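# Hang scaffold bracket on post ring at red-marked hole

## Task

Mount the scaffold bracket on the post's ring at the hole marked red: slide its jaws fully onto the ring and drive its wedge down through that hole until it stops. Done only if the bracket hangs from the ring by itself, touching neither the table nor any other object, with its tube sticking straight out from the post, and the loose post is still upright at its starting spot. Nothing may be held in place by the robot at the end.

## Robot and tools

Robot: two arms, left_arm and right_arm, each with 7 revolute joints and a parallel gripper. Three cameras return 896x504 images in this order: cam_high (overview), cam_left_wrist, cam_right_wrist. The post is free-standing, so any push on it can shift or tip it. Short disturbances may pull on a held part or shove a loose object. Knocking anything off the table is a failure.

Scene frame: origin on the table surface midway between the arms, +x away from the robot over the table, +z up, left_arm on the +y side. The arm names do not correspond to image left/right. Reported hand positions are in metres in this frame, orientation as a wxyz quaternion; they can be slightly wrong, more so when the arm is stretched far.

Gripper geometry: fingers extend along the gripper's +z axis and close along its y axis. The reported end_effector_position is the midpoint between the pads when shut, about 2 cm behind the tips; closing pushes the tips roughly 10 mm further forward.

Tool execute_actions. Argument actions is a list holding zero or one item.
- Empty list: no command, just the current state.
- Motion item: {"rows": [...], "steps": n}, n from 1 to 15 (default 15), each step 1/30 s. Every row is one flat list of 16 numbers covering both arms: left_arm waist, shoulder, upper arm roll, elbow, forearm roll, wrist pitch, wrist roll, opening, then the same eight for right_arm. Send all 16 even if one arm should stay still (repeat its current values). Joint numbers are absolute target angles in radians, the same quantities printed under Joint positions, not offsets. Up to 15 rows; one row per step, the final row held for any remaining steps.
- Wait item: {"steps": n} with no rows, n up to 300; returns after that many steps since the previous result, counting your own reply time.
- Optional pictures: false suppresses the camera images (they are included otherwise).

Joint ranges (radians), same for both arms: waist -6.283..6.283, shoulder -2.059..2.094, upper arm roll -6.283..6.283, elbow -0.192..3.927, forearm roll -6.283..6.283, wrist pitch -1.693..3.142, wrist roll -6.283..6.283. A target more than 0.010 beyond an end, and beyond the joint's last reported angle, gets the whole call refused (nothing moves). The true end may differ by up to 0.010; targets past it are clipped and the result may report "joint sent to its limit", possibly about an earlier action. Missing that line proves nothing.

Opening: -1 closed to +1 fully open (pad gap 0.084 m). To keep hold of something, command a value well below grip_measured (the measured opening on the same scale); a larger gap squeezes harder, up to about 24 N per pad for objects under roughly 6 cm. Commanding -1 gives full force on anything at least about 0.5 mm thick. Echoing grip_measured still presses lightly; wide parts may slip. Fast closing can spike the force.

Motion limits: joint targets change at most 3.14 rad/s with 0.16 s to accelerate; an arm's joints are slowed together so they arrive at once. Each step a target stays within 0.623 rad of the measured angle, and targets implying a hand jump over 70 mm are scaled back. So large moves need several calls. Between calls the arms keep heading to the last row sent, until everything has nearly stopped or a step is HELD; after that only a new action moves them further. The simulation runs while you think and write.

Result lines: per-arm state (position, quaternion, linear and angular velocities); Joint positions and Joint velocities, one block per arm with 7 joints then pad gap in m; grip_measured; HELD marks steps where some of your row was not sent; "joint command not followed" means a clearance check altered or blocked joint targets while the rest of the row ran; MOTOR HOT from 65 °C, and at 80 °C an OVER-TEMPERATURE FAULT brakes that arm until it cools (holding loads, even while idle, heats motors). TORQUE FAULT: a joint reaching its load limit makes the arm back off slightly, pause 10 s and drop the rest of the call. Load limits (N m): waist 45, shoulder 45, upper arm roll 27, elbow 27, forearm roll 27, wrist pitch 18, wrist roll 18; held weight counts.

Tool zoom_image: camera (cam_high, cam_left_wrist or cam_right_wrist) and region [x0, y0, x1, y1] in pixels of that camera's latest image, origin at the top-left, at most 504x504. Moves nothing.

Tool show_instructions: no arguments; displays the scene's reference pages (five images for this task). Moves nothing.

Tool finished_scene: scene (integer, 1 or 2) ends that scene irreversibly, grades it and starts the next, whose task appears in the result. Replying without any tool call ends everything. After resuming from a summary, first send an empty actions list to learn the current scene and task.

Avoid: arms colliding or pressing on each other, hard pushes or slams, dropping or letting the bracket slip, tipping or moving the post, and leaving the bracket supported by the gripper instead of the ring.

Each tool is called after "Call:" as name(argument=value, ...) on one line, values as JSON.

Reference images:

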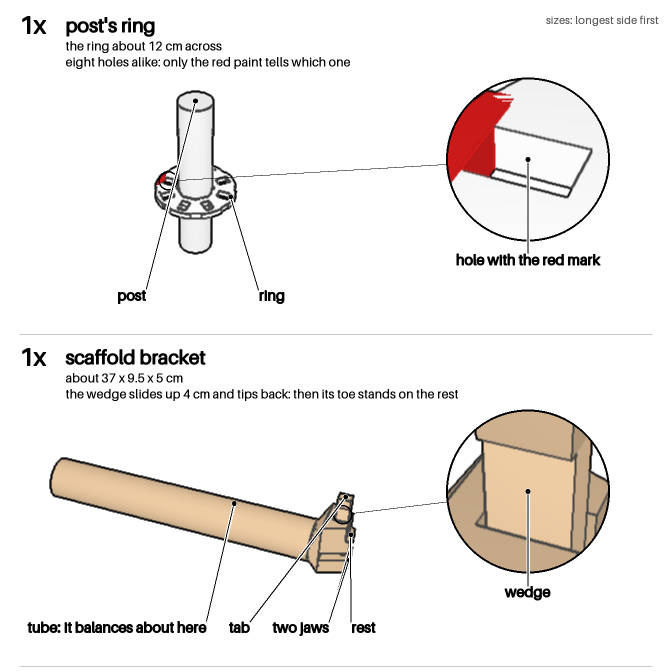

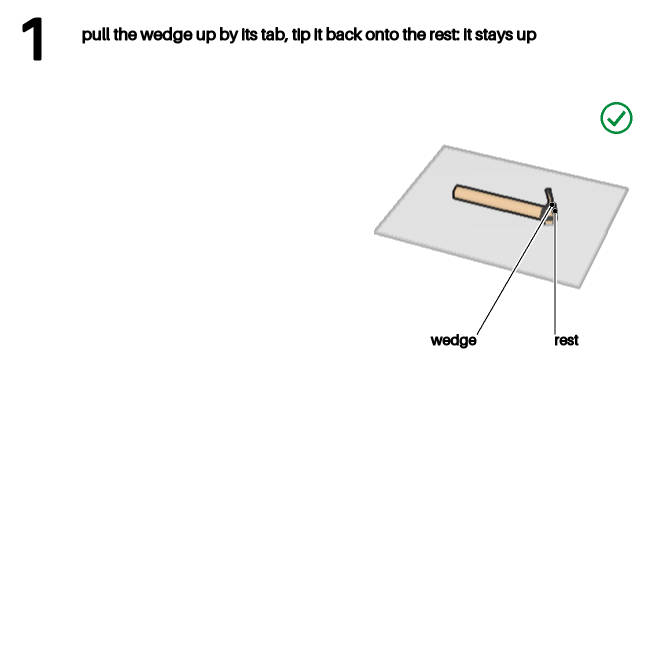

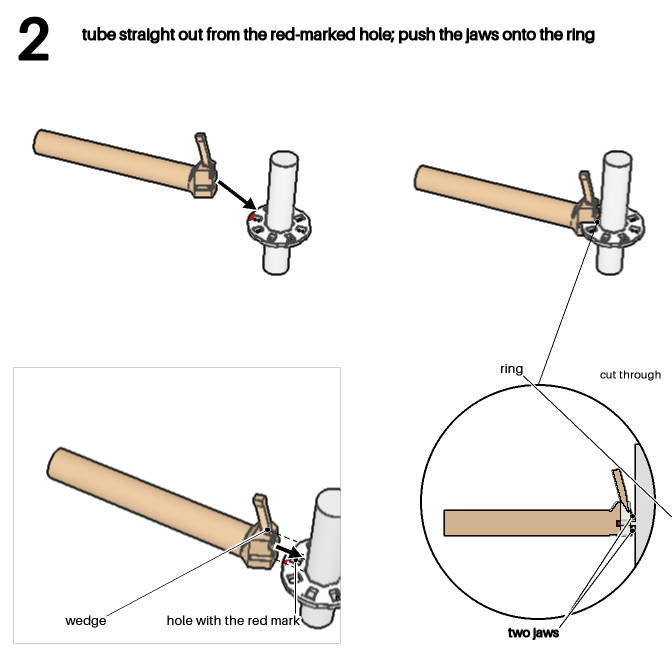

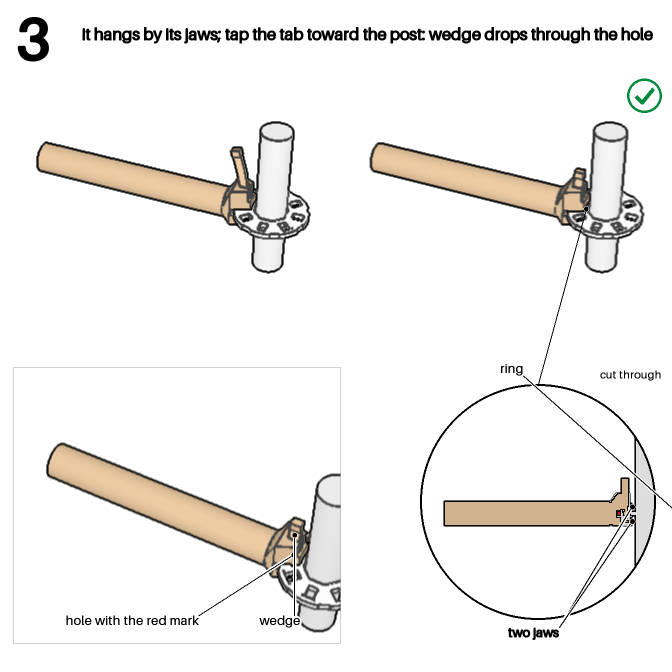

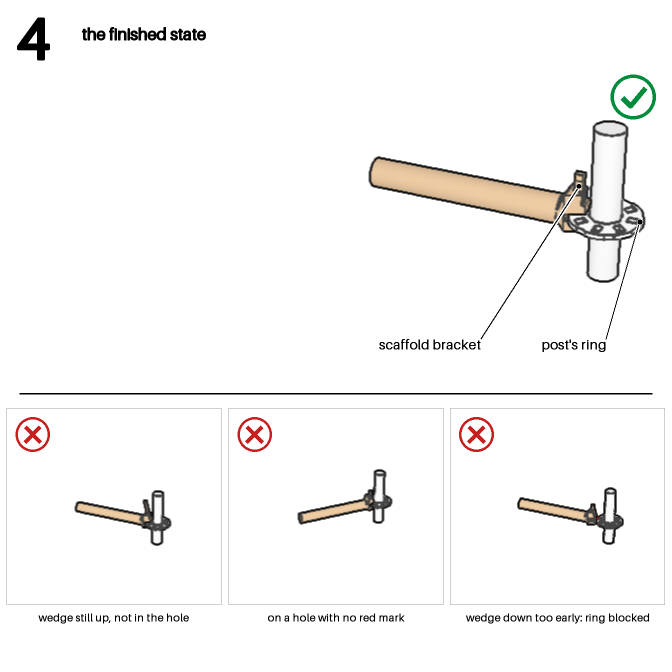

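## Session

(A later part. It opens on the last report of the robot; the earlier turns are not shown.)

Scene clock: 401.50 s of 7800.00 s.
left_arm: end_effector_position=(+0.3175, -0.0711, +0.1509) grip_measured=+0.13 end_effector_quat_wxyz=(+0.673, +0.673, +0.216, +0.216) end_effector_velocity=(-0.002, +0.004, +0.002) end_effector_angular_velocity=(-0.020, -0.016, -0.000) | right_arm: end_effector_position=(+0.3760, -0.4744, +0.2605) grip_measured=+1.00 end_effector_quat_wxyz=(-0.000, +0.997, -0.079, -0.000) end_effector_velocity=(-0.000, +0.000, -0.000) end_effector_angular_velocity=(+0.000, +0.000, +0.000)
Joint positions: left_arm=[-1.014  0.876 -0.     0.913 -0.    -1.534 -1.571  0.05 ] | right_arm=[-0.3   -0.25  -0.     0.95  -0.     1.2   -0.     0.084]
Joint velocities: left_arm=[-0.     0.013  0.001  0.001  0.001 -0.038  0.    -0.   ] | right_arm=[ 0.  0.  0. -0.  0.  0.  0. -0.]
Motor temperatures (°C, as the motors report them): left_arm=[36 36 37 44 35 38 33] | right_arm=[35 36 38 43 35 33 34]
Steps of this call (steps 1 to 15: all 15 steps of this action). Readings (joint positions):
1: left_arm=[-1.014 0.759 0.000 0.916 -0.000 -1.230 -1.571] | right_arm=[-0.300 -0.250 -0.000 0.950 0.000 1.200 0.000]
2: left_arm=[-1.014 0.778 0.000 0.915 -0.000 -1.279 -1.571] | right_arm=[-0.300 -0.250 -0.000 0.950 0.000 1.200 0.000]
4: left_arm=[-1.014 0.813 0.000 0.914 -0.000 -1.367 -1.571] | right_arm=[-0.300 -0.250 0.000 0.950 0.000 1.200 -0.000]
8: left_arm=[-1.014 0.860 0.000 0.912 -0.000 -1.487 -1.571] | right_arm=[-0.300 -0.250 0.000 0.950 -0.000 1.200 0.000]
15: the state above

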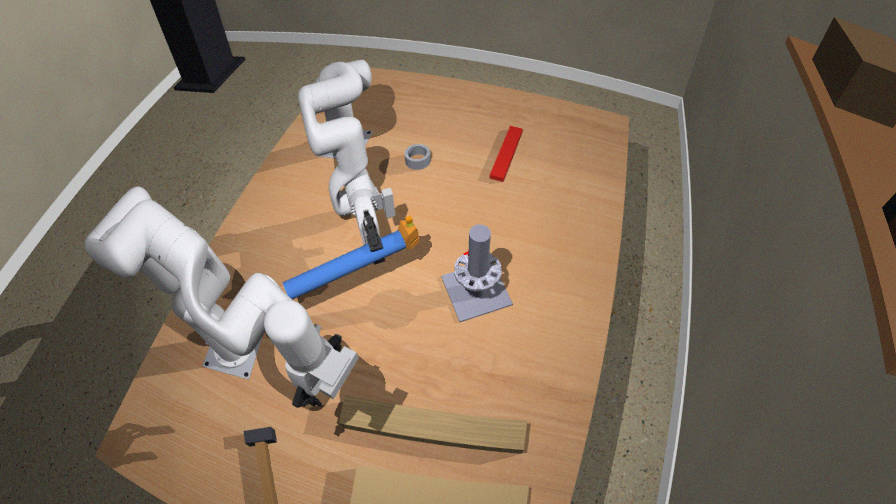

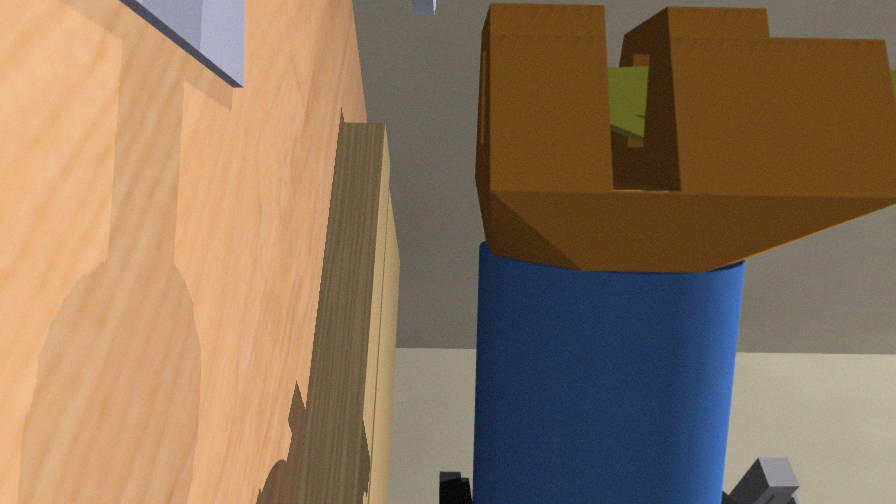

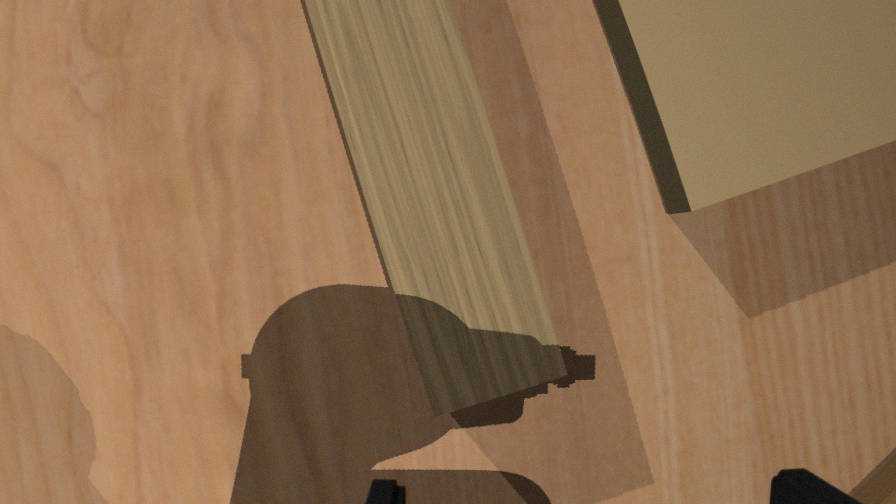

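Call:
execute_actions(actions=[{"rows": [[-1.013,0.878,0,0.912,0.003,-1.537,-1.5708,-1, -0.3,-0.04,0,0.2,-3.1416,1.328,-1.5708,1],[-1.011,0.878,0,0.911,0.01,-1.537,-1.5708,-1, -0.3,-0.04,0,0.2,-3.1416,1.328,-1.5708,1],[-1.006,0.877,0,0.91,0.023,-1.538,-1.5708,-1, -0.3,-0.04,0,0.2,-3.1416,1.328,-1.5708,1],[-1.001,0.876,0,0.909,0.04,-1.538,-1.5708,-1, -0.3,-0.04,0,0.2,-3.1416,1.328,-1.5708,1],[-0.993,0.875,0,0.907,0.061,-1.538,-1.5708,-1, -0.3,-0.04,0,0.2,-3.1416,1.328,-1.5708,1],[-0.985,0.873,0,0.906,0.086,-1.539,-1.5708,-1, -0.3,-0.04,0,0.2,-3.1416,1.328,-1.5708,1],[-0.975,0.872,0,0.903,0.116,-1.539,-1.5708,-1, -0.3,-0.04,0,0.2,-3.1416,1.328,-1.5708,1],[-0.964,0.87,0,0.901,0.149,-1.54,-1.5708,-1, -0.3,-0.04,0,0.2,-3.1416,1.328,-1.5708,1],[-0.952,0.868,0,0.898,0.185,-1.541,-1.5708,-1, -0.3,-0.04,0,0.2,-3.1416,1.328,-1.5708,1],[-0.938,0.866,0,0.895,0.225,-1.541,-1.5708,-1, -0.3,-0.04,0,0.2,-3.1416,1.328,-1.5708,1],[-0.924,0.863,0,0.892,0.267,-1.542,-1.5708,-1, -0.3,-0.04,0,0.2,-3.1416,1.328,-1.5708,1],[-0.909,0.861,0,0.889,0.312,-1.543,-1.5708,-1, -0.3,-0.04,0,0.2,-3.1416,1.328,-1.5708,1],[-0.893,0.858,0,0.885,0.36,-1.544,-1.5708,-1, -0.3,-0.04,0,0.2,-3.1416,1.328,-1.5708,1],[-0.876,0.856,0,0.882,0.41,-1.545,-1.5708,-1, -0.3,-0.04,0,0.2,-3.1416,1.328,-1.5708,1],[-0.858,0.853,0,0.878,0.462,-1.546,-1.5708,-1, -0.3,-0.04,0,0.2,-3.1416,1.328,-1.5708,1]], "steps": 15}], pictures=false)

Call:
execute_actions(actions=[{"rows": [[-0.84,0.85,0,0.874,0.515,-1.547,-1.5708,-1, -0.3,-0.04,0,0.2,-3.1416,1.328,-1.5708,1],[-0.822,0.847,0,0.87,0.57,-1.548,-1.5708,-1, -0.3,-0.04,0,0.2,-3.1416,1.328,-1.5708,1],[-0.803,0.844,0,0.865,0.627,-1.549,-1.5708,-1, -0.3,-0.04,0,0.2,-3.1416,1.328,-1.5708,1],[-0.783,0.84,0,0.861,0.684,-1.55,-1.5708,-1, -0.3,-0.04,0,0.2,-3.1416,1.328,-1.5708,1],[-0.764,0.837,0,0.857,0.742,-1.551,-1.5708,-1, -0.3,-0.04,0,0.2,-3.1416,1.328,-1.5708,1],[-0.744,0.834,0,0.853,0.801,-1.552,-1.5708,-1, -0.3,-0.04,0,0.2,-3.1416,1.328,-1.5708,1],[-0.724,0.831,0,0.848,0.86,-1.553,-1.5708,-1, -0.3,-0.04,0,0.2,-3.1416,1.328,-1.5708,1],[-0.704,0.827,0,0.844,0.92,-1.555,-1.5708,-1, -0.3,-0.04,0,0.2,-3.1416,1.328,-1.5708,1],[-0.684,0.824,0,0.839,0.979,-1.556,-1.5708,-1, -0.3,-0.04,0,0.2,-3.1416,1.328,-1.5708,1],[-0.664,0.821,0,0.835,1.038,-1.557,-1.5708,-1, -0.3,-0.04,0,0.2,-3.1416,1.328,-1.5708,1],[-0.645,0.818,0,0.831,1.096,-1.558,-1.5708,-1, -0.3,-0.04,0,0.2,-3.1416,1.328,-1.5708,1],[-0.625,0.815,0,0.826,1.153,-1.559,-1.5708,-1, -0.3,-0.04,0,0.2,-3.1416,1.328,-1.5708,1],[-0.606,0.811,0,0.822,1.21,-1.56,-1.5708,-1, -0.3,-0.04,0,0.2,-3.1416,1.328,-1.5708,1],[-0.588,0.808,0,0.818,1.265,-1.561,-1.5708,-1, -0.3,-0.04,0,0.2,-3.1416,1.328,-1.5708,1],[-0.57,0.805,0,0.814,1.318,-1.562,-1.5708,-1, -0.3,-0.04,0,0.2,-3.1416,1.328,-1.5708,1]], "steps": 15}], pictures=false)

Call:
execute_actions(actions=[{"rows": [[-0.552,0.803,0,0.81,1.37,-1.563,-1.5708,-1, -0.3,-0.04,0,0.2,-3.1416,1.328,-1.5708,1],[-0.535,0.8,0,0.807,1.42,-1.564,-1.5708,-1, -0.3,-0.04,0,0.2,-3.1416,1.328,-1.5708,1],[-0.519,0.797,0,0.803,1.468,-1.565,-1.5708,-1, -0.3,-0.04,0,0.2,-3.1416,1.328,-1.5708,1],[-0.504,0.795,0,0.8,1.513,-1.566,-1.5708,-1, -0.3,-0.04,0,0.2,-3.1416,1.328,-1.5708,1],[-0.49,0.792,0,0.797,1.555,-1.567,-1.5708,-1, -0.3,-0.04,0,0.2,-3.1416,1.328,-1.5708,1],[-0.476,0.79,0,0.794,1.595,-1.567,-1.5708,-1, -0.3,-0.04,0,0.2,-3.1416,1.328,-1.5708,1],[-0.464,0.788,0,0.791,1.631,-1.568,-1.5708,-1, -0.3,-0.04,0,0.2,-3.1416,1.328,-1.5708,1],[-0.453,0.786,0,0.789,1.664,-1.569,-1.5708,-1, -0.3,-0.04,0,0.2,-3.1416,1.328,-1.5708,1],[-0.443,0.785,0,0.786,1.694,-1.569,-1.5708,-1, -0.3,-0.04,0,0.2,-3.1416,1.328,-1.5708,1],[-0.435,0.783,0,0.785,1.719,-1.57,-1.5708,-1, -0.3,-0.04,0,0.2,-3.1416,1.328,-1.5708,1],[-0.427,0.782,0,0.783,1.74,-1.57,-1.5708,-1, -0.3,-0.04,0,0.2,-3.1416,1.328,-1.5708,1],[-0.422,0.781,0,0.782,1.757,-1.57,-1.5708,-1, -0.3,-0.04,0,0.2,-3.1416,1.328,-1.5708,1],[-0.417,0.781,0,0.781,1.77,-1.571,-1.5708,-1, -0.3,-0.04,0,0.2,-3.1416,1.328,-1.5708,1],[-0.415,0.78,0,0.78,1.777,-1.571,-1.5708,-1, -0.3,-0.04,0,0.2,-3.1416,1.328,-1.5708,1],[-0.414,0.78,0,0.78,1.78,-1.5708,-1.5708,-1, -0.3,-0.04,0,0.2,-3.1416,1.328,-1.5708,1]], "steps": 15}], pictures=false)

Call:
execute_actions(actions=[{"steps": 45}])

Scene clock: 522.00 s of 7800.00 s.
left_arm: end_effector_position=(+0.2996, -0.0707, +0.1534) grip_measured=+0.13 end_effector_quat_wxyz=(+0.689, +0.691, +0.150, +0.156) end_effector_velocity=(-0.090, +0.019, +0.015) end_effector_angular_velocity=(+0.015, -0.026, -0.812) | right_arm: end_effector_position=(+0.2297, -0.5246, +0.1272) grip_measured=+1.00 end_effector_quat_wxyz=(+0.084, +0.945, +0.178, -0.260) end_effector_velocity=(-0.384, -0.158, -0.201) end_effector_angular_velocity=(-0.099, +1.488, +1.580)
Joint positions: left_arm=[-0.92   0.863  0.001  0.891  0.28  -1.542 -1.571  0.05 ] | right_arm=[-0.3   -0.156  0.     0.629 -0.343  1.257 -0.343  0.084]
Joint velocities: left_arm=[ 0.415 -0.068  0.002 -0.086  1.228 -0.025 -0.    -0.   ] | right_arm=[ 0.001  0.214  0.    -0.788 -1.034  0.13  -1.031  0.   ]
Motor temperatures (°C, as the motors report them): left_arm=[36 37 37 40 35 41 33] | right_arm=[35 36 38 44 35 33 34]
Steps of this call (steps 1 to 15: the robot went on to your last target; steps 16 to 90: nothing new was sent; then 117.00 s passed at rest; steps 91 to 105: all 15 steps of this action). Readings (joint positions):
91: left_arm=[-1.014 0.878 -0.000 0.912 0.000 -1.537 -1.571] | right_arm=[-0.300 -0.250 0.000 0.950 -0.000 1.200 -0.000]
92: left_arm=[-1.014 0.878 -0.000 0.912 0.001 -1.537 -1.571] | right_arm=[-0.300 -0.249 0.000 0.947 -0.004 1.201 -0.005]
94: left_arm=[-1.011 0.878 -0.000 0.911 0.009 -1.537 -1.571] | right_arm=[-0.300 -0.240 0.000 0.916 -0.042 1.207 -0.043]
98: left_arm=[-0.994 0.875 -0.000 0.907 0.062 -1.538 -1.571] | right_arm=[-0.300 -0.205 0.000 0.810 -0.141 1.227 -0.141]
105: the state above

Scene clock: 522.50 s of 7800.00 s.
left_arm: end_effector_position=(+0.2214, -0.0178, +0.1619) grip_measured=+0.13 end_effector_quat_wxyz=(+0.704, +0.709, -0.037, -0.027) end_effector_velocity=(-0.199, +0.201, +0.020) end_effector_angular_velocity=(+0.007, +0.015, -1.137) | right_arm: end_effector_position=(+0.1445, -0.6609, +0.1123) grip_measured=+1.00 end_effector_quat_wxyz=(+0.071, +0.315, +0.739, -0.591) end_effector_velocity=(+0.423, -0.206, +0.120) end_effector_angular_velocity=(-0.203, +2.513, +3.374)
Joint positions: left_arm=[-0.652  0.818  0.001  0.833  1.073 -1.558 -1.571  0.05 ] | right_arm=[-0.3   -0.049 -0.001  0.235 -1.367  1.322 -1.339  0.084]
Joint velocities: left_arm=[ 0.58  -0.098  0.    -0.128  1.717 -0.031  0.     0.   ] | right_arm=[ 0.     0.084  0.003 -0.312 -2.874  0.052 -2.151 -0.   ]
Motor temperatures (°C, as the motors report them): left_arm=[36 37 37 40 35 41 33] | right_arm=[35 36 38 44 35 33 34]
Steps of this call (steps 1 to 15: all 15 steps of this action). Readings (joint positions):
1: left_arm=[-0.906 0.860 0.001 0.888 0.322 -1.543 -1.571] | right_arm=[-0.300 -0.148 0.000 0.602 -0.379 1.262 -0.379]
2: left_arm=[-0.890 0.858 0.001 0.885 0.367 -1.544 -1.571] | right_arm=[-0.300 -0.141 0.000 0.575 -0.417 1.266 -0.417]
4: left_arm=[-0.858 0.853 0.001 0.878 0.462 -1.546 -1.571] | right_arm=[-0.300 -0.127 0.000 0.521 -0.502 1.275 -0.502]
8: left_arm=[-0.787 0.841 0.001 0.863 0.673 -1.550 -1.571] | right_arm=[-0.300 -0.096 0.000 0.408 -0.725 1.294 -0.726]
15: the state above

Scene clock: 523.00 s of 7800.00 s.
left_arm: end_effector_position=(+0.1424, +0.0848, +0.1713) grip_measured=+0.13 end_effector_quat_wxyz=(+0.682, +0.683, -0.185, -0.183) end_effector_velocity=(-0.066, +0.106, +0.008) end_effector_angular_velocity=(+0.000, +0.024, -0.359) | right_arm: end_effector_position=(+0.3625, -0.6055, +0.1624) grip_measured=+1.00 end_effector_quat_wxyz=(+0.321, -0.233, +0.684, -0.613) end_effector_velocity=(+0.325, +0.344, +0.062) end_effector_angular_velocity=(-0.552, +0.138, +2.074)
Joint positions: left_arm=[-0.43   0.782  0.     0.784  1.732 -1.57  -1.571  0.05 ] | right_arm=[-0.3   -0.041  0.     0.203 -2.519  1.328 -1.558  0.084]
Joint velocities: left_arm=[ 0.186 -0.028  0.002 -0.048  0.546 -0.011 -0.001  0.   ] | right_arm=[-0.001  0.004 -0.    -0.014 -2.137  0.002 -0.059  0.   ]
Motor temperatures (°C, as the motors report them): left_arm=[36 37 37 40 35 41 33] | right_arm=[35 36 38 44 35 33 34]
Steps of this call (steps 1 to 15: all 15 steps of this action). Readings (joint positions):
1: left_arm=[-0.633 0.815 0.001 0.829 1.130 -1.559 -1.571] | right_arm=[-0.300 -0.047 -0.000 0.226 -1.461 1.324 -1.403]
2: left_arm=[-0.614 0.812 0.001 0.825 1.187 -1.560 -1.571] | right_arm=[-0.300 -0.046 -0.000 0.221 -1.548 1.325 -1.450]
4: left_arm=[-0.577 0.806 0.001 0.817 1.297 -1.562 -1.571] | right_arm=[-0.300 -0.044 0.000 0.216 -1.710 1.326 -1.499]
8: left_arm=[-0.509 0.795 0.001 0.802 1.497 -1.566 -1.571] | right_arm=[-0.300 -0.043 0.000 0.209 -2.012 1.327 -1.533]
15: the state above

Scene clock: 524.50 s of 7800.00 s.
left_arm: end_effector_position=(+0.1363, +0.0940, +0.1719) grip_measured=+0.13 end_effector_quat_wxyz=(+0.680, +0.680, -0.195, -0.195) end_effector_velocity=(-0.000, -0.000, -0.000) end_effector_angular_velocity=(+0.000, +0.000, +0.000) | right_arm: end_effector_position=(+0.4224, -0.4818, +0.1709) grip_measured=+1.00 end_effector_quat_wxyz=(+0.458, -0.460, +0.539, -0.537) end_effector_velocity=(+0.000, +0.001, -0.000) end_effector_angular_velocity=(-0.002, +0.000, +0.002)
Joint positions: left_arm=[-0.414  0.78  -0.     0.78   1.78  -1.571 -1.571  0.05 ] | right_arm=[-0.3   -0.04  -0.     0.2   -3.142  1.328 -1.571  0.084]
Joint velocities: left_arm=[-0.  0.  0.  0. -0.  0. -0.  0.] | right_arm=[ 0.001  0.     0.    -0.    -0.     0.    -0.002 -0.   ]
Motor temperatures (°C, as the motors report them): left_arm=[36 37 37 40 35 41 33] | right_arm=[35 36 38 43 35 33 34]
Steps of this call (steps 1 to 30: the robot went on to your last target; steps 31 to 45: nothing new was sent). Readings (joint positions):
1: left_arm=[-0.425 0.781 0.000 0.783 1.748 -1.570 -1.571] | right_arm=[-0.300 -0.041 0.000 0.203 -2.591 1.328 -1.560]
2: left_arm=[-0.421 0.781 0.000 0.782 1.758 -1.571 -1.571] | right_arm=[-0.300 -0.041 0.000 0.202 -2.662 1.328 -1.562]
4: left_arm=[-0.418 0.780 -0.000 0.782 1.769 -1.571 -1.571] | right_arm=[-0.300 -0.041 0.000 0.202 -2.804 1.328 -1.564]
8: left_arm=[-0.415 0.780 -0.000 0.781 1.777 -1.571 -1.571] | right_arm=[-0.300 -0.040 0.001 0.201 -3.048 1.328 -1.569]
45: the state above
All arms were judged still, so your last target was given up. Only a new action makes them travel on or press farther. Fingers that are still opening or closing keep moving.

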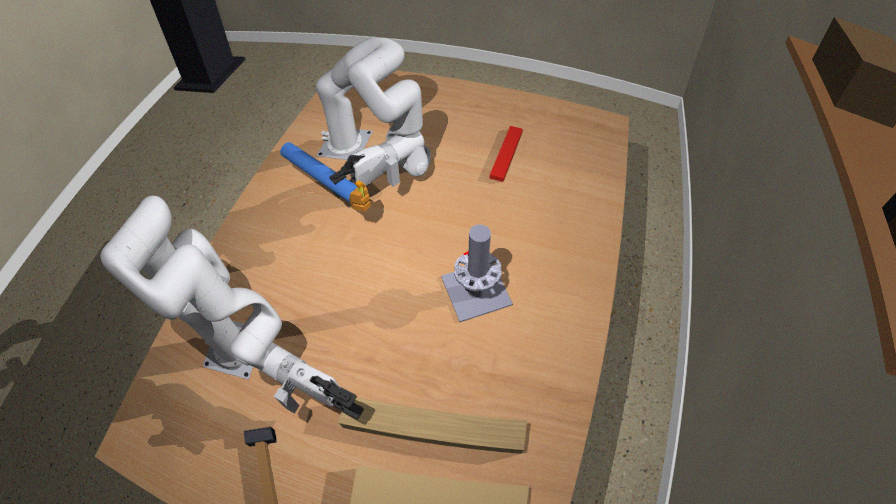

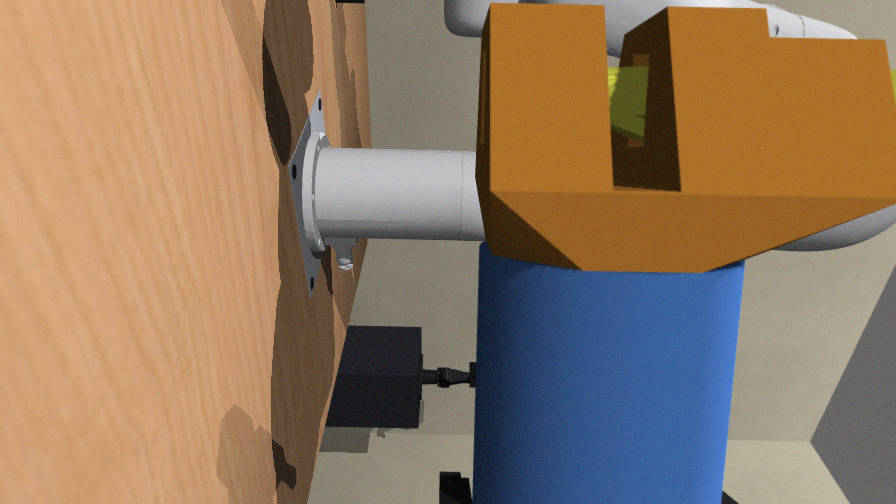

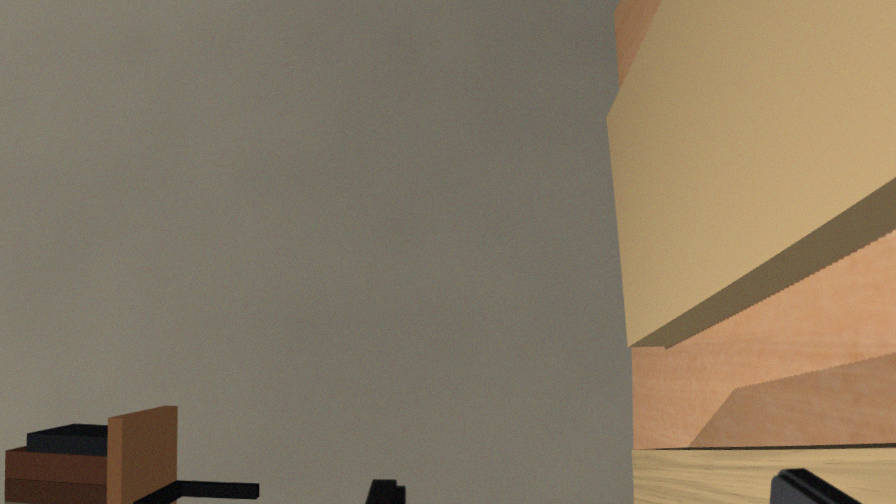

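Call:
execute_actions(actions=[{"rows": [[-0.414,0.78,0,0.78,1.78,-1.5708,-1.5708,-1, 1.238,-0.04,0,0.2,-3.1416,1.328,-1.5708,1]], "steps": 15}], pictures=false)

Call:
execute_actions(actions=[{"steps": 50}])

Scene clock: 548.13 s of 7800.00 s.
left_arm: end_effector_position=(+0.1363, +0.0940, +0.1719) grip_measured=+0.13 end_effector_quat_wxyz=(+0.680, +0.680, -0.195, -0.195) end_effector_velocity=(+0.000, -0.000, -0.000) end_effector_angular_velocity=(-0.000, -0.001, +0.000) | right_arm: end_effector_position=(+0.4097, -0.2839, +0.1711) grip_measured=+1.00 end_effector_quat_wxyz=(+0.566, -0.567, +0.424, -0.423) end_effector_velocity=(-0.138, +0.467, -0.000) end_effector_angular_velocity=(+0.000, +0.000, +1.084)
Joint positions: left_arm=[-0.414  0.78  -0.     0.78   1.78  -1.571 -1.571  0.05 ] | right_arm=[ 0.145 -0.04   0.001  0.2   -3.142  1.328 -1.571  0.084]
Joint velocities: left_arm=[ 0.     0.     0.     0.001  0.    -0.     0.    -0.   ] | right_arm=[ 1.085 -0.    -0.001 -0.     0.     0.     0.    -0.   ]
Motor temperatures (°C, as the motors report them): left_arm=[36 37 37 39 35 41 33] | right_arm=[35 36 38 42 35 33 34]
Steps of this call (steps 1 to 90: nothing new was sent; then 20.13 s passed at rest; steps 91 to 105: all 15 steps of this action). Readings (joint positions):
91: left_arm=[-0.414 0.780 -0.000 0.780 1.780 -1.571 -1.571] | right_arm=[-0.300 -0.040 -0.000 0.200 -3.142 1.328 -1.571]
92: left_arm=[-0.414 0.780 0.000 0.780 1.780 -1.571 -1.571] | right_arm=[-0.296 -0.040 -0.001 0.200 -3.141 1.328 -1.571]
94: left_arm=[-0.414 0.780 0.000 0.780 1.780 -1.571 -1.571] | right_arm=[-0.256 -0.040 -0.003 0.200 -3.141 1.328 -1.571]
98: left_arm=[-0.414 0.780 0.000 0.780 1.780 -1.571 -1.571] | right_arm=[-0.109 -0.040 0.000 0.200 -3.142 1.328 -1.571]
105: the state above

Scene clock: 549.80 s of 7800.00 s.
left_arm: end_effector_position=(+0.1363, +0.0940, +0.1719) grip_measured=+0.13 end_effector_quat_wxyz=(+0.680, +0.680, -0.195, -0.195) end_effector_velocity=(-0.000, +0.000, -0.000) end_effector_angular_velocity=(+0.001, +0.001, -0.000) | right_arm: end_effector_position=(+0.0645, +0.0293, +0.1709) grip_measured=+1.00 end_effector_quat_wxyz=(+0.703, -0.705, +0.068, -0.067) end_effector_velocity=(-0.001, +0.000, -0.000) end_effector_angular_velocity=(+0.000, +0.001, +0.002)
Joint positions: left_arm=[-0.414  0.78  -0.     0.78   1.78  -1.571 -1.571  0.05 ] | right_arm=[ 1.238 -0.04  -0.     0.2   -3.142  1.328 -1.571  0.084]
Joint velocities: left_arm=[-0.    -0.     0.    -0.001  0.    -0.    -0.001 -0.   ] | right_arm=[ 0.002  0.001  0.001  0.001  0.001  0.     0.001 -0.   ]
Motor temperatures (°C, as the motors report them): left_arm=[36 37 37 39 35 41 33] | right_arm=[35 36 38 42 35 33 34]
Steps of this call (steps 1 to 50: the robot went on to your last target). Readings (joint positions):
1: left_arm=[-0.414 0.780 -0.000 0.780 1.780 -1.571 -1.571] | right_arm=[0.181 -0.040 0.001 0.200 -3.142 1.328 -1.571]
2: left_arm=[-0.414 0.780 -0.000 0.780 1.780 -1.571 -1.571] | right_arm=[0.218 -0.040 0.001 0.200 -3.142 1.328 -1.571]
4: left_arm=[-0.414 0.780 0.000 0.780 1.780 -1.571 -1.571] | right_arm=[0.290 -0.040 0.000 0.200 -3.142 1.328 -1.571]
8: left_arm=[-0.414 0.780 0.000 0.780 1.780 -1.571 -1.571] | right_arm=[0.435 -0.040 0.000 0.200 -3.142 1.328 -1.571]
50: the state above

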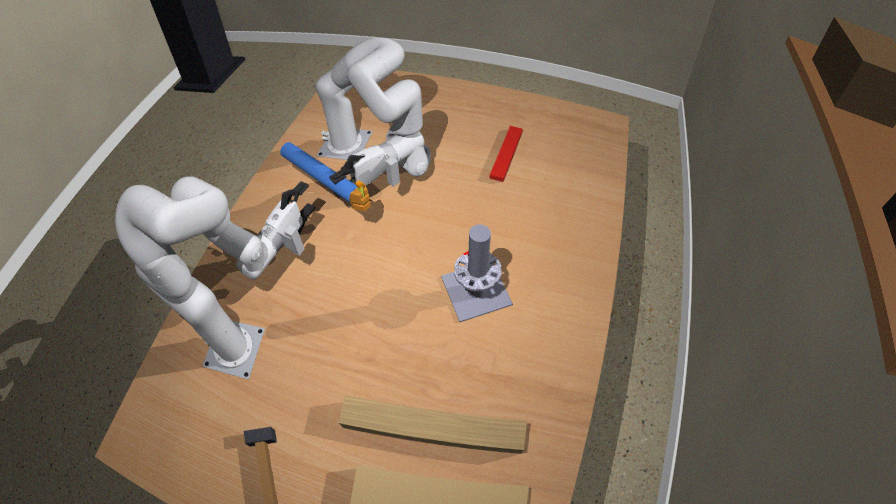

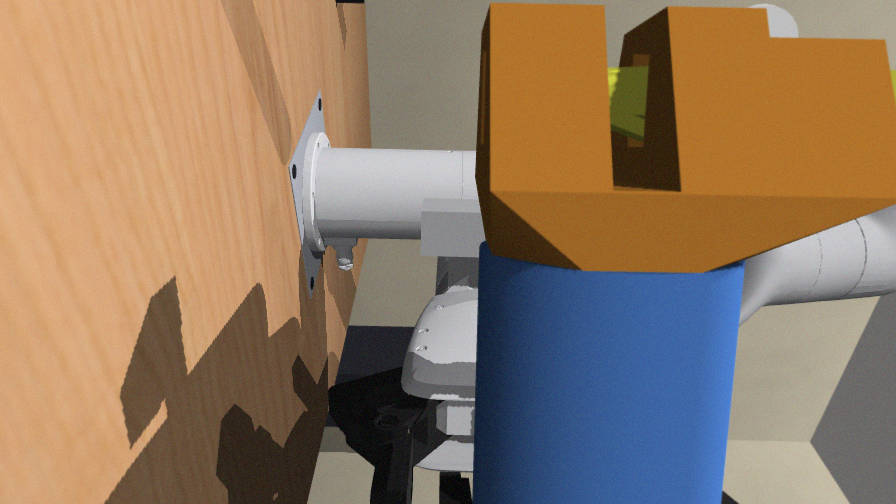

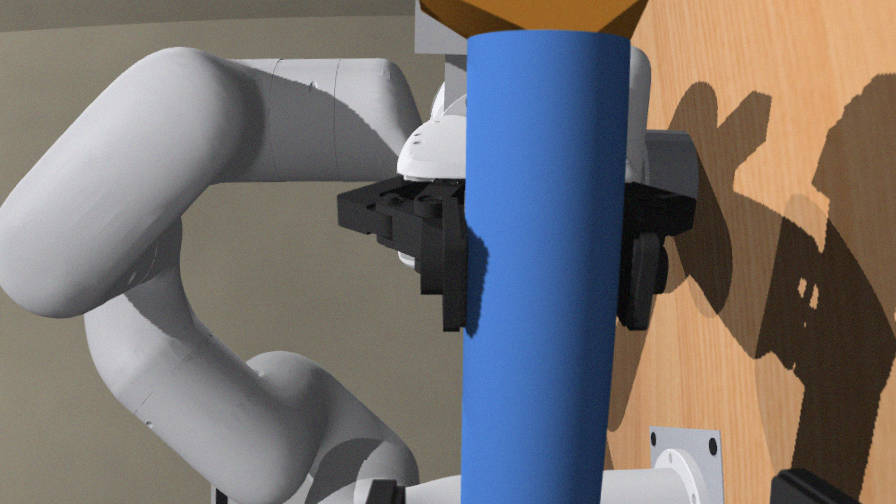

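Call:
execute_actions(actions=[{"rows": [[-0.414,0.78,0,0.78,1.775,-1.5708,-1.5708,-1, 1.235,-0.03,0,0.215,-3.1416,1.325,-1.5708,1],[-0.414,0.78,0,0.78,1.77,-1.5708,-1.5708,-1, 1.232,-0.015,0,0.235,-3.1416,1.321,-1.5708,1],[-0.414,0.78,0,0.78,1.765,-1.5708,-1.5708,-1, 1.23,0.005,0,0.26,-3.1416,1.316,-1.5708,1],[-0.414,0.78,0,0.78,1.76,-1.5708,-1.5708,-1, 1.2293,0.025,0,0.285,-3.1416,1.311,-1.5708,1],[-0.414,0.78,0,0.78,1.755,-1.5708,-1.5708,-1, 1.2293,0.045,0,0.311,-3.1416,1.305,-1.5708,1],[-0.414,0.78,0,0.78,1.75,-1.5708,-1.5708,-1, 1.2293,0.0642,0,0.3367,-3.1416,1.2983,-1.5708,1]], "steps": 15}])

Scene clock: 588.43 s of 7800.00 s.
left_arm: end_effector_position=(+0.1426, +0.0902, +0.1719) grip_measured=+0.13 end_effector_quat_wxyz=(+0.682, +0.682, -0.185, -0.185) end_effector_velocity=(+0.001, -0.001, -0.000) end_effector_angular_velocity=(-0.000, -0.001, +0.005) | right_arm: end_effector_position=(+0.0760, +0.0676, +0.1708) grip_measured=+1.00 end_effector_quat_wxyz=(+0.703, -0.704, +0.070, -0.070) end_effector_velocity=(+0.002, +0.007, -0.000) end_effector_angular_velocity=(-0.000, +0.001, -0.001)
Joint positions: left_arm=[-0.414  0.78  -0.     0.78   1.751 -1.571 -1.571  0.05 ] | right_arm=[ 1.229  0.062  0.     0.334 -3.142  1.299 -1.571  0.084]
Joint velocities: left_arm=[-0.    -0.     0.     0.001 -0.005  0.     0.     0.   ] | right_arm=[-0.001  0.017 -0.     0.024 -0.001 -0.007  0.001  0.   ]
Motor temperatures (°C, as the motors report them): left_arm=[36 36 37 39 35 41 33] | right_arm=[35 36 38 41 35 33 34]
Steps of this call (steps 1 to 15: the robot went on to your last target; steps 16 to 90: nothing new was sent; then 35.13 s passed at rest; steps 91 to 105: all 15 steps of this action). Readings (joint positions):
91: left_arm=[-0.414 0.780 -0.000 0.780 1.780 -1.571 -1.571] | right_arm=[1.238 -0.040 0.000 0.200 -3.142 1.328 -1.571]
92: left_arm=[-0.414 0.780 -0.000 0.780 1.779 -1.571 -1.571] | right_arm=[1.237 -0.038 0.000 0.203 -3.142 1.327 -1.571]
94: left_arm=[-0.414 0.780 -0.000 0.780 1.773 -1.571 -1.571] | right_arm=[1.234 -0.024 0.000 0.222 -3.142 1.323 -1.571]
98: left_arm=[-0.414 0.780 0.000 0.780 1.756 -1.571 -1.571] | right_arm=[1.230 0.035 -0.000 0.299 -3.142 1.308 -1.571]
105: the state above

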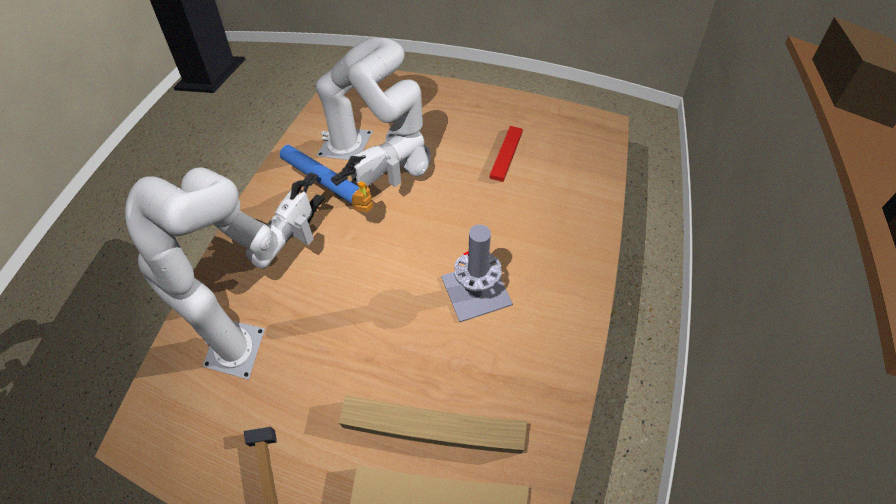

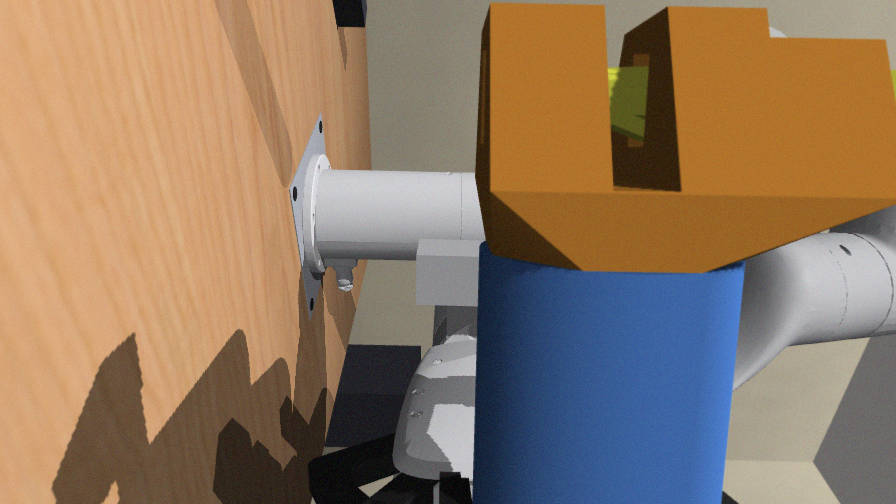

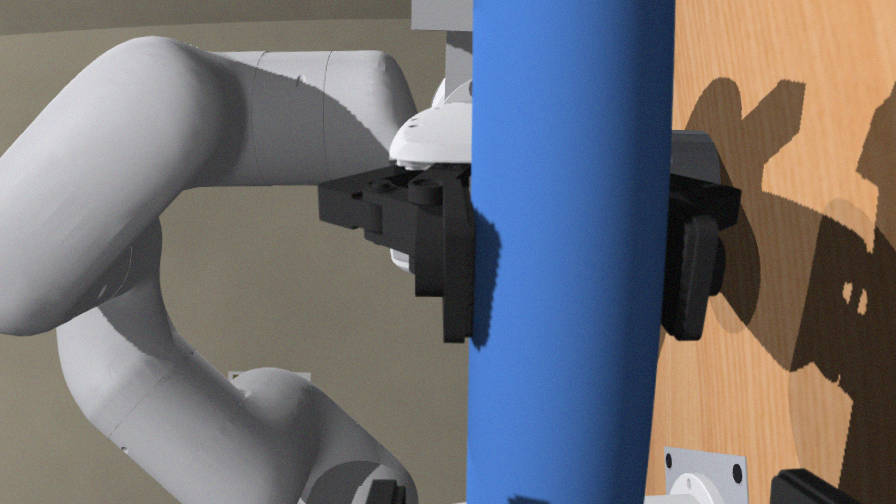

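Call:
execute_actions(actions=[{"rows": [[-0.414,0.78,0,0.78,1.75,-1.5708,-1.5708,-1, 1.2293,0.075,0,0.352,-3.1416,1.294,-1.5708,1],[-0.414,0.78,0,0.78,1.75,-1.5708,-1.5708,-1, 1.2293,0.09,0,0.374,-3.1416,1.287,-1.5708,1],[-0.414,0.78,0,0.78,1.75,-1.5708,-1.5708,-1, 1.2293,0.108,0,0.4,-3.1416,1.279,-1.5708,1],[-0.414,0.78,0,0.78,1.75,-1.5708,-1.5708,-1, 1.2293,0.126,0,0.427,-3.1416,1.27,-1.5708,1],[-0.414,0.78,0,0.78,1.75,-1.5708,-1.5708,-1, 1.2293,0.143,0,0.453,-3.1416,1.261,-1.5708,1],[-0.414,0.78,0,0.78,1.75,-1.5708,-1.5708,-1, 1.2293,0.158,0,0.476,-3.1416,1.253,-1.5708,1],[-0.414,0.78,0,0.78,1.75,-1.5708,-1.5708,-1, 1.2293,0.1711,0,0.4964,-3.1416,1.2455,-1.5708,1]], "steps": 15}], pictures=false)

Call:
execute_actions(actions=[{"steps": 8}])

Scene clock: 600.17 s of 7800.00 s.
left_arm: end_effector_position=(+0.1428, +0.0901, +0.1719) grip_measured=+0.13 end_effector_quat_wxyz=(+0.682, +0.682, -0.185, -0.185) end_effector_velocity=(+0.000, -0.000, -0.000) end_effector_angular_velocity=(-0.000, -0.000, +0.000) | right_arm: end_effector_position=(+0.0852, +0.1130, +0.1708) grip_measured=+1.00 end_effector_quat_wxyz=(+0.703, -0.704, +0.070, -0.070) end_effector_velocity=(+0.003, +0.008, -0.002) end_effector_angular_velocity=(-0.006, +0.001, -0.002)
Joint positions: left_arm=[-0.414  0.78  -0.     0.78   1.75  -1.571 -1.571  0.05 ] | right_arm=[ 1.229  0.169 -0.     0.492 -3.142  1.247 -1.571  0.084]
Joint velocities: left_arm=[ 0. -0.  0.  0. -0.  0.  0. -0.] | right_arm=[-0.001  0.022 -0.     0.032  0.    -0.016 -0.     0.   ]
Motor temperatures (°C, as the motors report them): left_arm=[36 36 37 39 35 41 33] | right_arm=[35 36 38 41 35 33 34]
Steps of this call (steps 1 to 15: the robot went on to your last target; steps 16 to 90: nothing new was sent; then 8.23 s passed at rest; steps 91 to 105: all 15 steps of this action). Readings (joint positions):
91: left_arm=[-0.414 0.780 0.000 0.780 1.750 -1.571 -1.571] | right_arm=[1.229 0.064 -0.000 0.337 -3.142 1.298 -1.571]
92: left_arm=[-0.414 0.780 0.000 0.780 1.750 -1.571 -1.571] | right_arm=[1.229 0.066 -0.000 0.339 -3.142 1.297 -1.571]
94: left_arm=[-0.414 0.780 -0.000 0.780 1.750 -1.571 -1.571] | right_arm=[1.229 0.080 -0.000 0.359 -3.142 1.291 -1.571]
98: left_arm=[-0.414 0.780 -0.000 0.780 1.750 -1.571 -1.571] | right_arm=[1.229 0.135 0.000 0.441 -3.142 1.265 -1.571]
105: the state above

Scene clock: 600.43 s of 7800.00 s.
left_arm: end_effector_position=(+0.1428, +0.0901, +0.1719) grip_measured=+0.13 end_effector_quat_wxyz=(+0.682, +0.682, -0.185, -0.185) end_effector_velocity=(+0.000, -0.000, -0.000) end_effector_angular_velocity=(-0.000, -0.002, -0.000) | right_arm: end_effector_position=(+0.0854, +0.1140, +0.1710) grip_measured=+1.00 end_effector_quat_wxyz=(+0.704, -0.704, +0.070, -0.070) end_effector_velocity=(+0.000, +0.001, +0.000) end_effector_angular_velocity=(+0.000, -0.001, -0.001)
Joint positions: left_arm=[-0.414  0.78   0.     0.78   1.75  -1.571 -1.571  0.05 ] | right_arm=[ 1.229  0.171 -0.     0.496 -3.142  1.246 -1.571  0.084]
Joint velocities: left_arm=[-0.001  0.     0.001  0.002 -0.    -0.    -0.    -0.   ] | right_arm=[-0.001  0.003  0.     0.004  0.    -0.001 -0.001  0.   ]
Motor temperatures (°C, as the motors report them): left_arm=[36 36 37 39 35 41 33] | right_arm=[35 36 38 41 35 33 34]
Steps of this call (steps 1 to 8: the robot went on to your last target). Readings (joint positions):
1: left_arm=[-0.414 0.780 0.000 0.780 1.750 -1.571 -1.571] | right_arm=[1.229 0.169 -0.000 0.493 -3.142 1.246 -1.571]
2: left_arm=[-0.414 0.780 0.000 0.780 1.750 -1.571 -1.571] | right_arm=[1.229 0.170 -0.000 0.494 -3.142 1.246 -1.571]
4: left_arm=[-0.414 0.780 -0.000 0.780 1.750 -1.571 -1.571] | right_arm=[1.229 0.170 -0.000 0.495 -3.142 1.246 -1.571]
8: the state above

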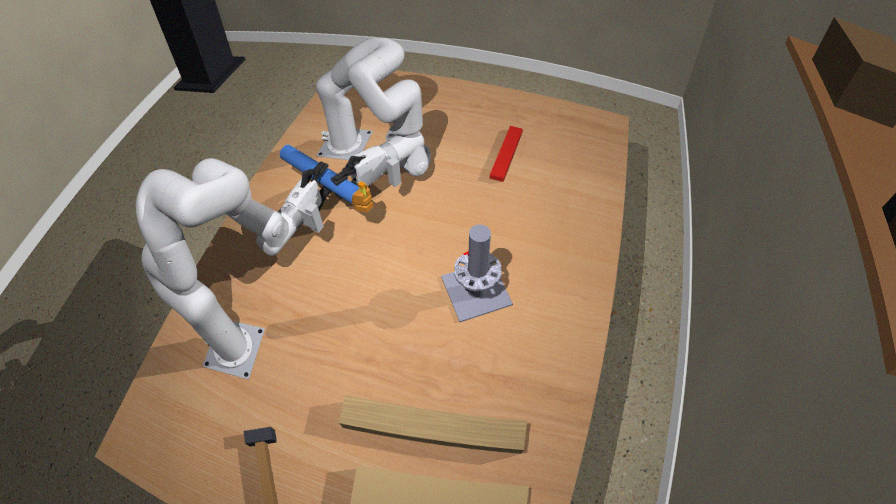

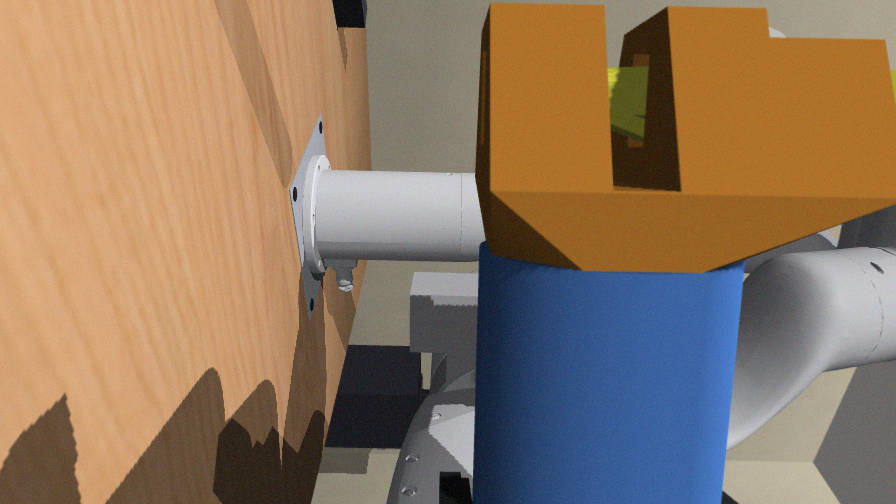

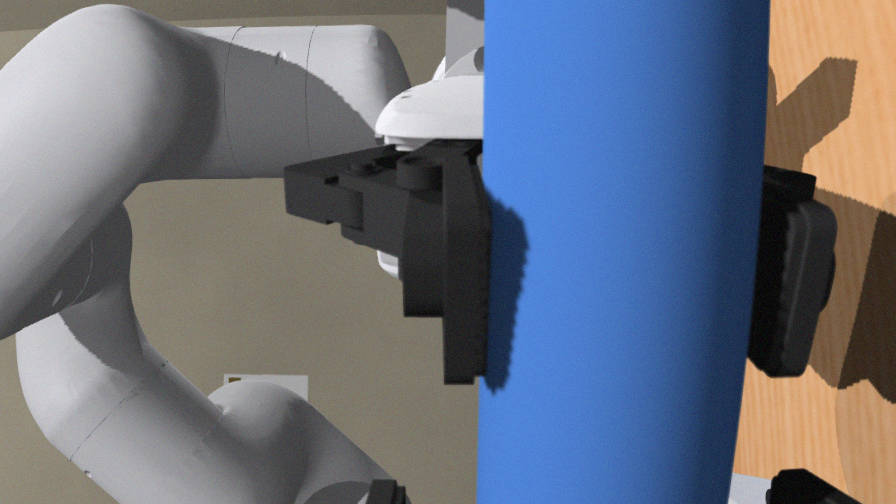

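Call:
execute_actions(actions=[{"rows": [[-0.414,0.78,0,0.78,1.75,-1.5708,-1.5708,-1, 1.2293,0.1711,0,0.4964,-3.1416,1.2455,-1.5708,0.85],[-0.414,0.78,0,0.78,1.75,-1.5708,-1.5708,-1, 1.2293,0.1711,0,0.4964,-3.1416,1.2455,-1.5708,0.7],[-0.414,0.78,0,0.78,1.75,-1.5708,-1.5708,-1, 1.2293,0.1711,0,0.4964,-3.1416,1.2455,-1.5708,0.55],[-0.414,0.78,0,0.78,1.75,-1.5708,-1.5708,-1, 1.2293,0.1711,0,0.4964,-3.1416,1.2455,-1.5708,0.42],[-0.414,0.78,0,0.78,1.75,-1.5708,-1.5708,-1, 1.2293,0.1711,0,0.4964,-3.1416,1.2455,-1.5708,0.33],[-0.414,0.78,0,0.78,1.75,-1.5708,-1.5708,-1, 1.2293,0.1711,0,0.4964,-3.1416,1.2455,-1.5708,0.27],[-0.414,0.78,0,0.78,1.75,-1.5708,-1.5708,-1, 1.2293,0.1711,0,0.4964,-3.1416,1.2455,-1.5708,0.22],[-0.414,0.78,0,0.78,1.75,-1.5708,-1.5708,-1, 1.2293,0.1711,0,0.4964,-3.1416,1.2455,-1.5708,0.18],[-0.414,0.78,0,0.78,1.75,-1.5708,-1.5708,-1, 1.2293,0.1711,0,0.4964,-3.1416,1.2455,-1.5708,0.14],[-0.414,0.78,0,0.78,1.75,-1.5708,-1.5708,-1, 1.2293,0.1711,0,0.4964,-3.1416,1.2455,-1.5708,0.1],[-0.414,0.78,0,0.78,1.75,-1.5708,-1.5708,-1, 1.2293,0.1711,0,0.4964,-3.1416,1.2455,-1.5708,0.05],[-0.414,0.78,0,0.78,1.75,-1.5708,-1.5708,-1, 1.2293,0.1711,0,0.4964,-3.1416,1.2455,-1.5708,-0.05],[-0.414,0.78,0,0.78,1.75,-1.5708,-1.5708,-1, 1.2293,0.1711,0,0.4964,-3.1416,1.2455,-1.5708,-0.2],[-0.414,0.78,0,0.78,1.75,-1.5708,-1.5708,-1, 1.2293,0.1711,0,0.4964,-3.1416,1.2455,-1.5708,-0.5],[-0.414,0.78,0,0.78,1.75,-1.5708,-1.5708,-1, 1.2293,0.1711,0,0.4964,-3.1416,1.2455,-1.5708,-1]], "steps": 15}], pictures=false)

Call:
execute_actions(actions=[{"steps": 12}], pictures=false)

Scene clock: 621.73 s of 7800.00 s.
left_arm: end_effector_position=(+0.1429, +0.0903, +0.1714) grip_measured=+0.13 end_effector_quat_wxyz=(+0.682, +0.683, -0.185, -0.185) end_effector_velocity=(+0.001, -0.000, +0.000) end_effector_angular_velocity=(-0.001, -0.000, +0.001) | right_arm: end_effector_position=(+0.0856, +0.1145, +0.1719) grip_measured=+0.13 end_effector_quat_wxyz=(+0.704, -0.703, +0.070, -0.071) end_effector_velocity=(+0.001, -0.001, -0.000) end_effector_angular_velocity=(-0.001, -0.000, -0.002)
Joint positions: left_arm=[-0.414  0.78   0.001  0.78   1.75  -1.57  -1.571  0.05 ] | right_arm=[ 1.229  0.17  -0.     0.497 -3.142  1.246 -1.571  0.05 ]
Joint velocities: left_arm=[ 0.     0.    -0.001  0.002 -0.001 -0.001 -0.001  0.   ] | right_arm=[-0.001 -0.     0.    -0.001  0.001 -0.001 -0.001 -0.   ]
Motor temperatures (°C, as the motors report them): left_arm=[36 36 37 39 35 41 33] | right_arm=[35 36 38 41 35 33 34]
Steps of this call (steps 1 to 15: the robot went on to your last target; steps 16 to 90: nothing new was sent; then 17.80 s passed at rest; steps 91 to 105: all 15 steps of this action). Readings (joint positions):
91: left_arm=[-0.414 0.780 -0.000 0.780 1.750 -1.571 -1.571] | right_arm=[1.229 0.171 0.000 0.496 -3.142 1.245 -1.571]
92: left_arm=[-0.414 0.780 0.000 0.780 1.750 -1.571 -1.571] | right_arm=[1.229 0.171 -0.000 0.496 -3.142 1.245 -1.571]
94: left_arm=[-0.414 0.780 0.000 0.780 1.750 -1.571 -1.571] | right_arm=[1.229 0.171 0.000 0.496 -3.142 1.246 -1.571]
98: left_arm=[-0.414 0.780 0.000 0.780 1.750 -1.570 -1.571] | right_arm=[1.229 0.171 0.000 0.496 -3.142 1.246 -1.571]
105: the state above

Scene clock: 622.13 s of 7800.00 s.
left_arm: end_effector_position=(+0.1428, +0.0902, +0.1715) grip_measured=+0.13 end_effector_quat_wxyz=(+0.682, +0.683, -0.185, -0.185) end_effector_velocity=(+0.000, -0.000, -0.000) end_effector_angular_velocity=(+0.002, -0.001, +0.002) | right_arm: end_effector_position=(+0.0855, +0.1144, +0.1716) grip_measured=+0.13 end_effector_quat_wxyz=(+0.704, -0.703, +0.070, -0.070) end_effector_velocity=(-0.001, -0.000, -0.001) end_effector_angular_velocity=(-0.002, +0.002, +0.000)
Joint positions: left_arm=[-0.414  0.78   0.     0.78   1.75  -1.57  -1.571  0.05 ] | right_arm=[ 1.229  0.171 -0.     0.497 -3.142  1.246 -1.571  0.05 ]
Joint velocities: left_arm=[ 0.001 -0.    -0.001  0.    -0.001  0.003 -0.     0.   ] | right_arm=[ 0.001  0.002  0.    -0.     0.001 -0.     0.001 -0.   ]
Motor temperatures (°C, as the motors report them): left_arm=[36 36 38 39 35 41 33] | right_arm=[35 36 38 41 35 33 34]
Steps of this call (steps 1 to 12: the robot went on to your last target). Readings (joint positions):
1: left_arm=[-0.414 0.780 0.001 0.780 1.750 -1.570 -1.571] | right_arm=[1.229 0.170 -0.000 0.497 -3.142 1.246 -1.571]
2: left_arm=[-0.414 0.780 0.001 0.780 1.750 -1.570 -1.571] | right_arm=[1.229 0.170 -0.000 0.497 -3.142 1.246 -1.571]
4: left_arm=[-0.414 0.780 0.001 0.780 1.750 -1.570 -1.571] | right_arm=[1.229 0.170 -0.000 0.497 -3.142 1.246 -1.571]
8: left_arm=[-0.414 0.780 0.001 0.780 1.750 -1.570 -1.571] | right_arm=[1.229 0.170 -0.000 0.497 -3.142 1.246 -1.571]
12: the state above


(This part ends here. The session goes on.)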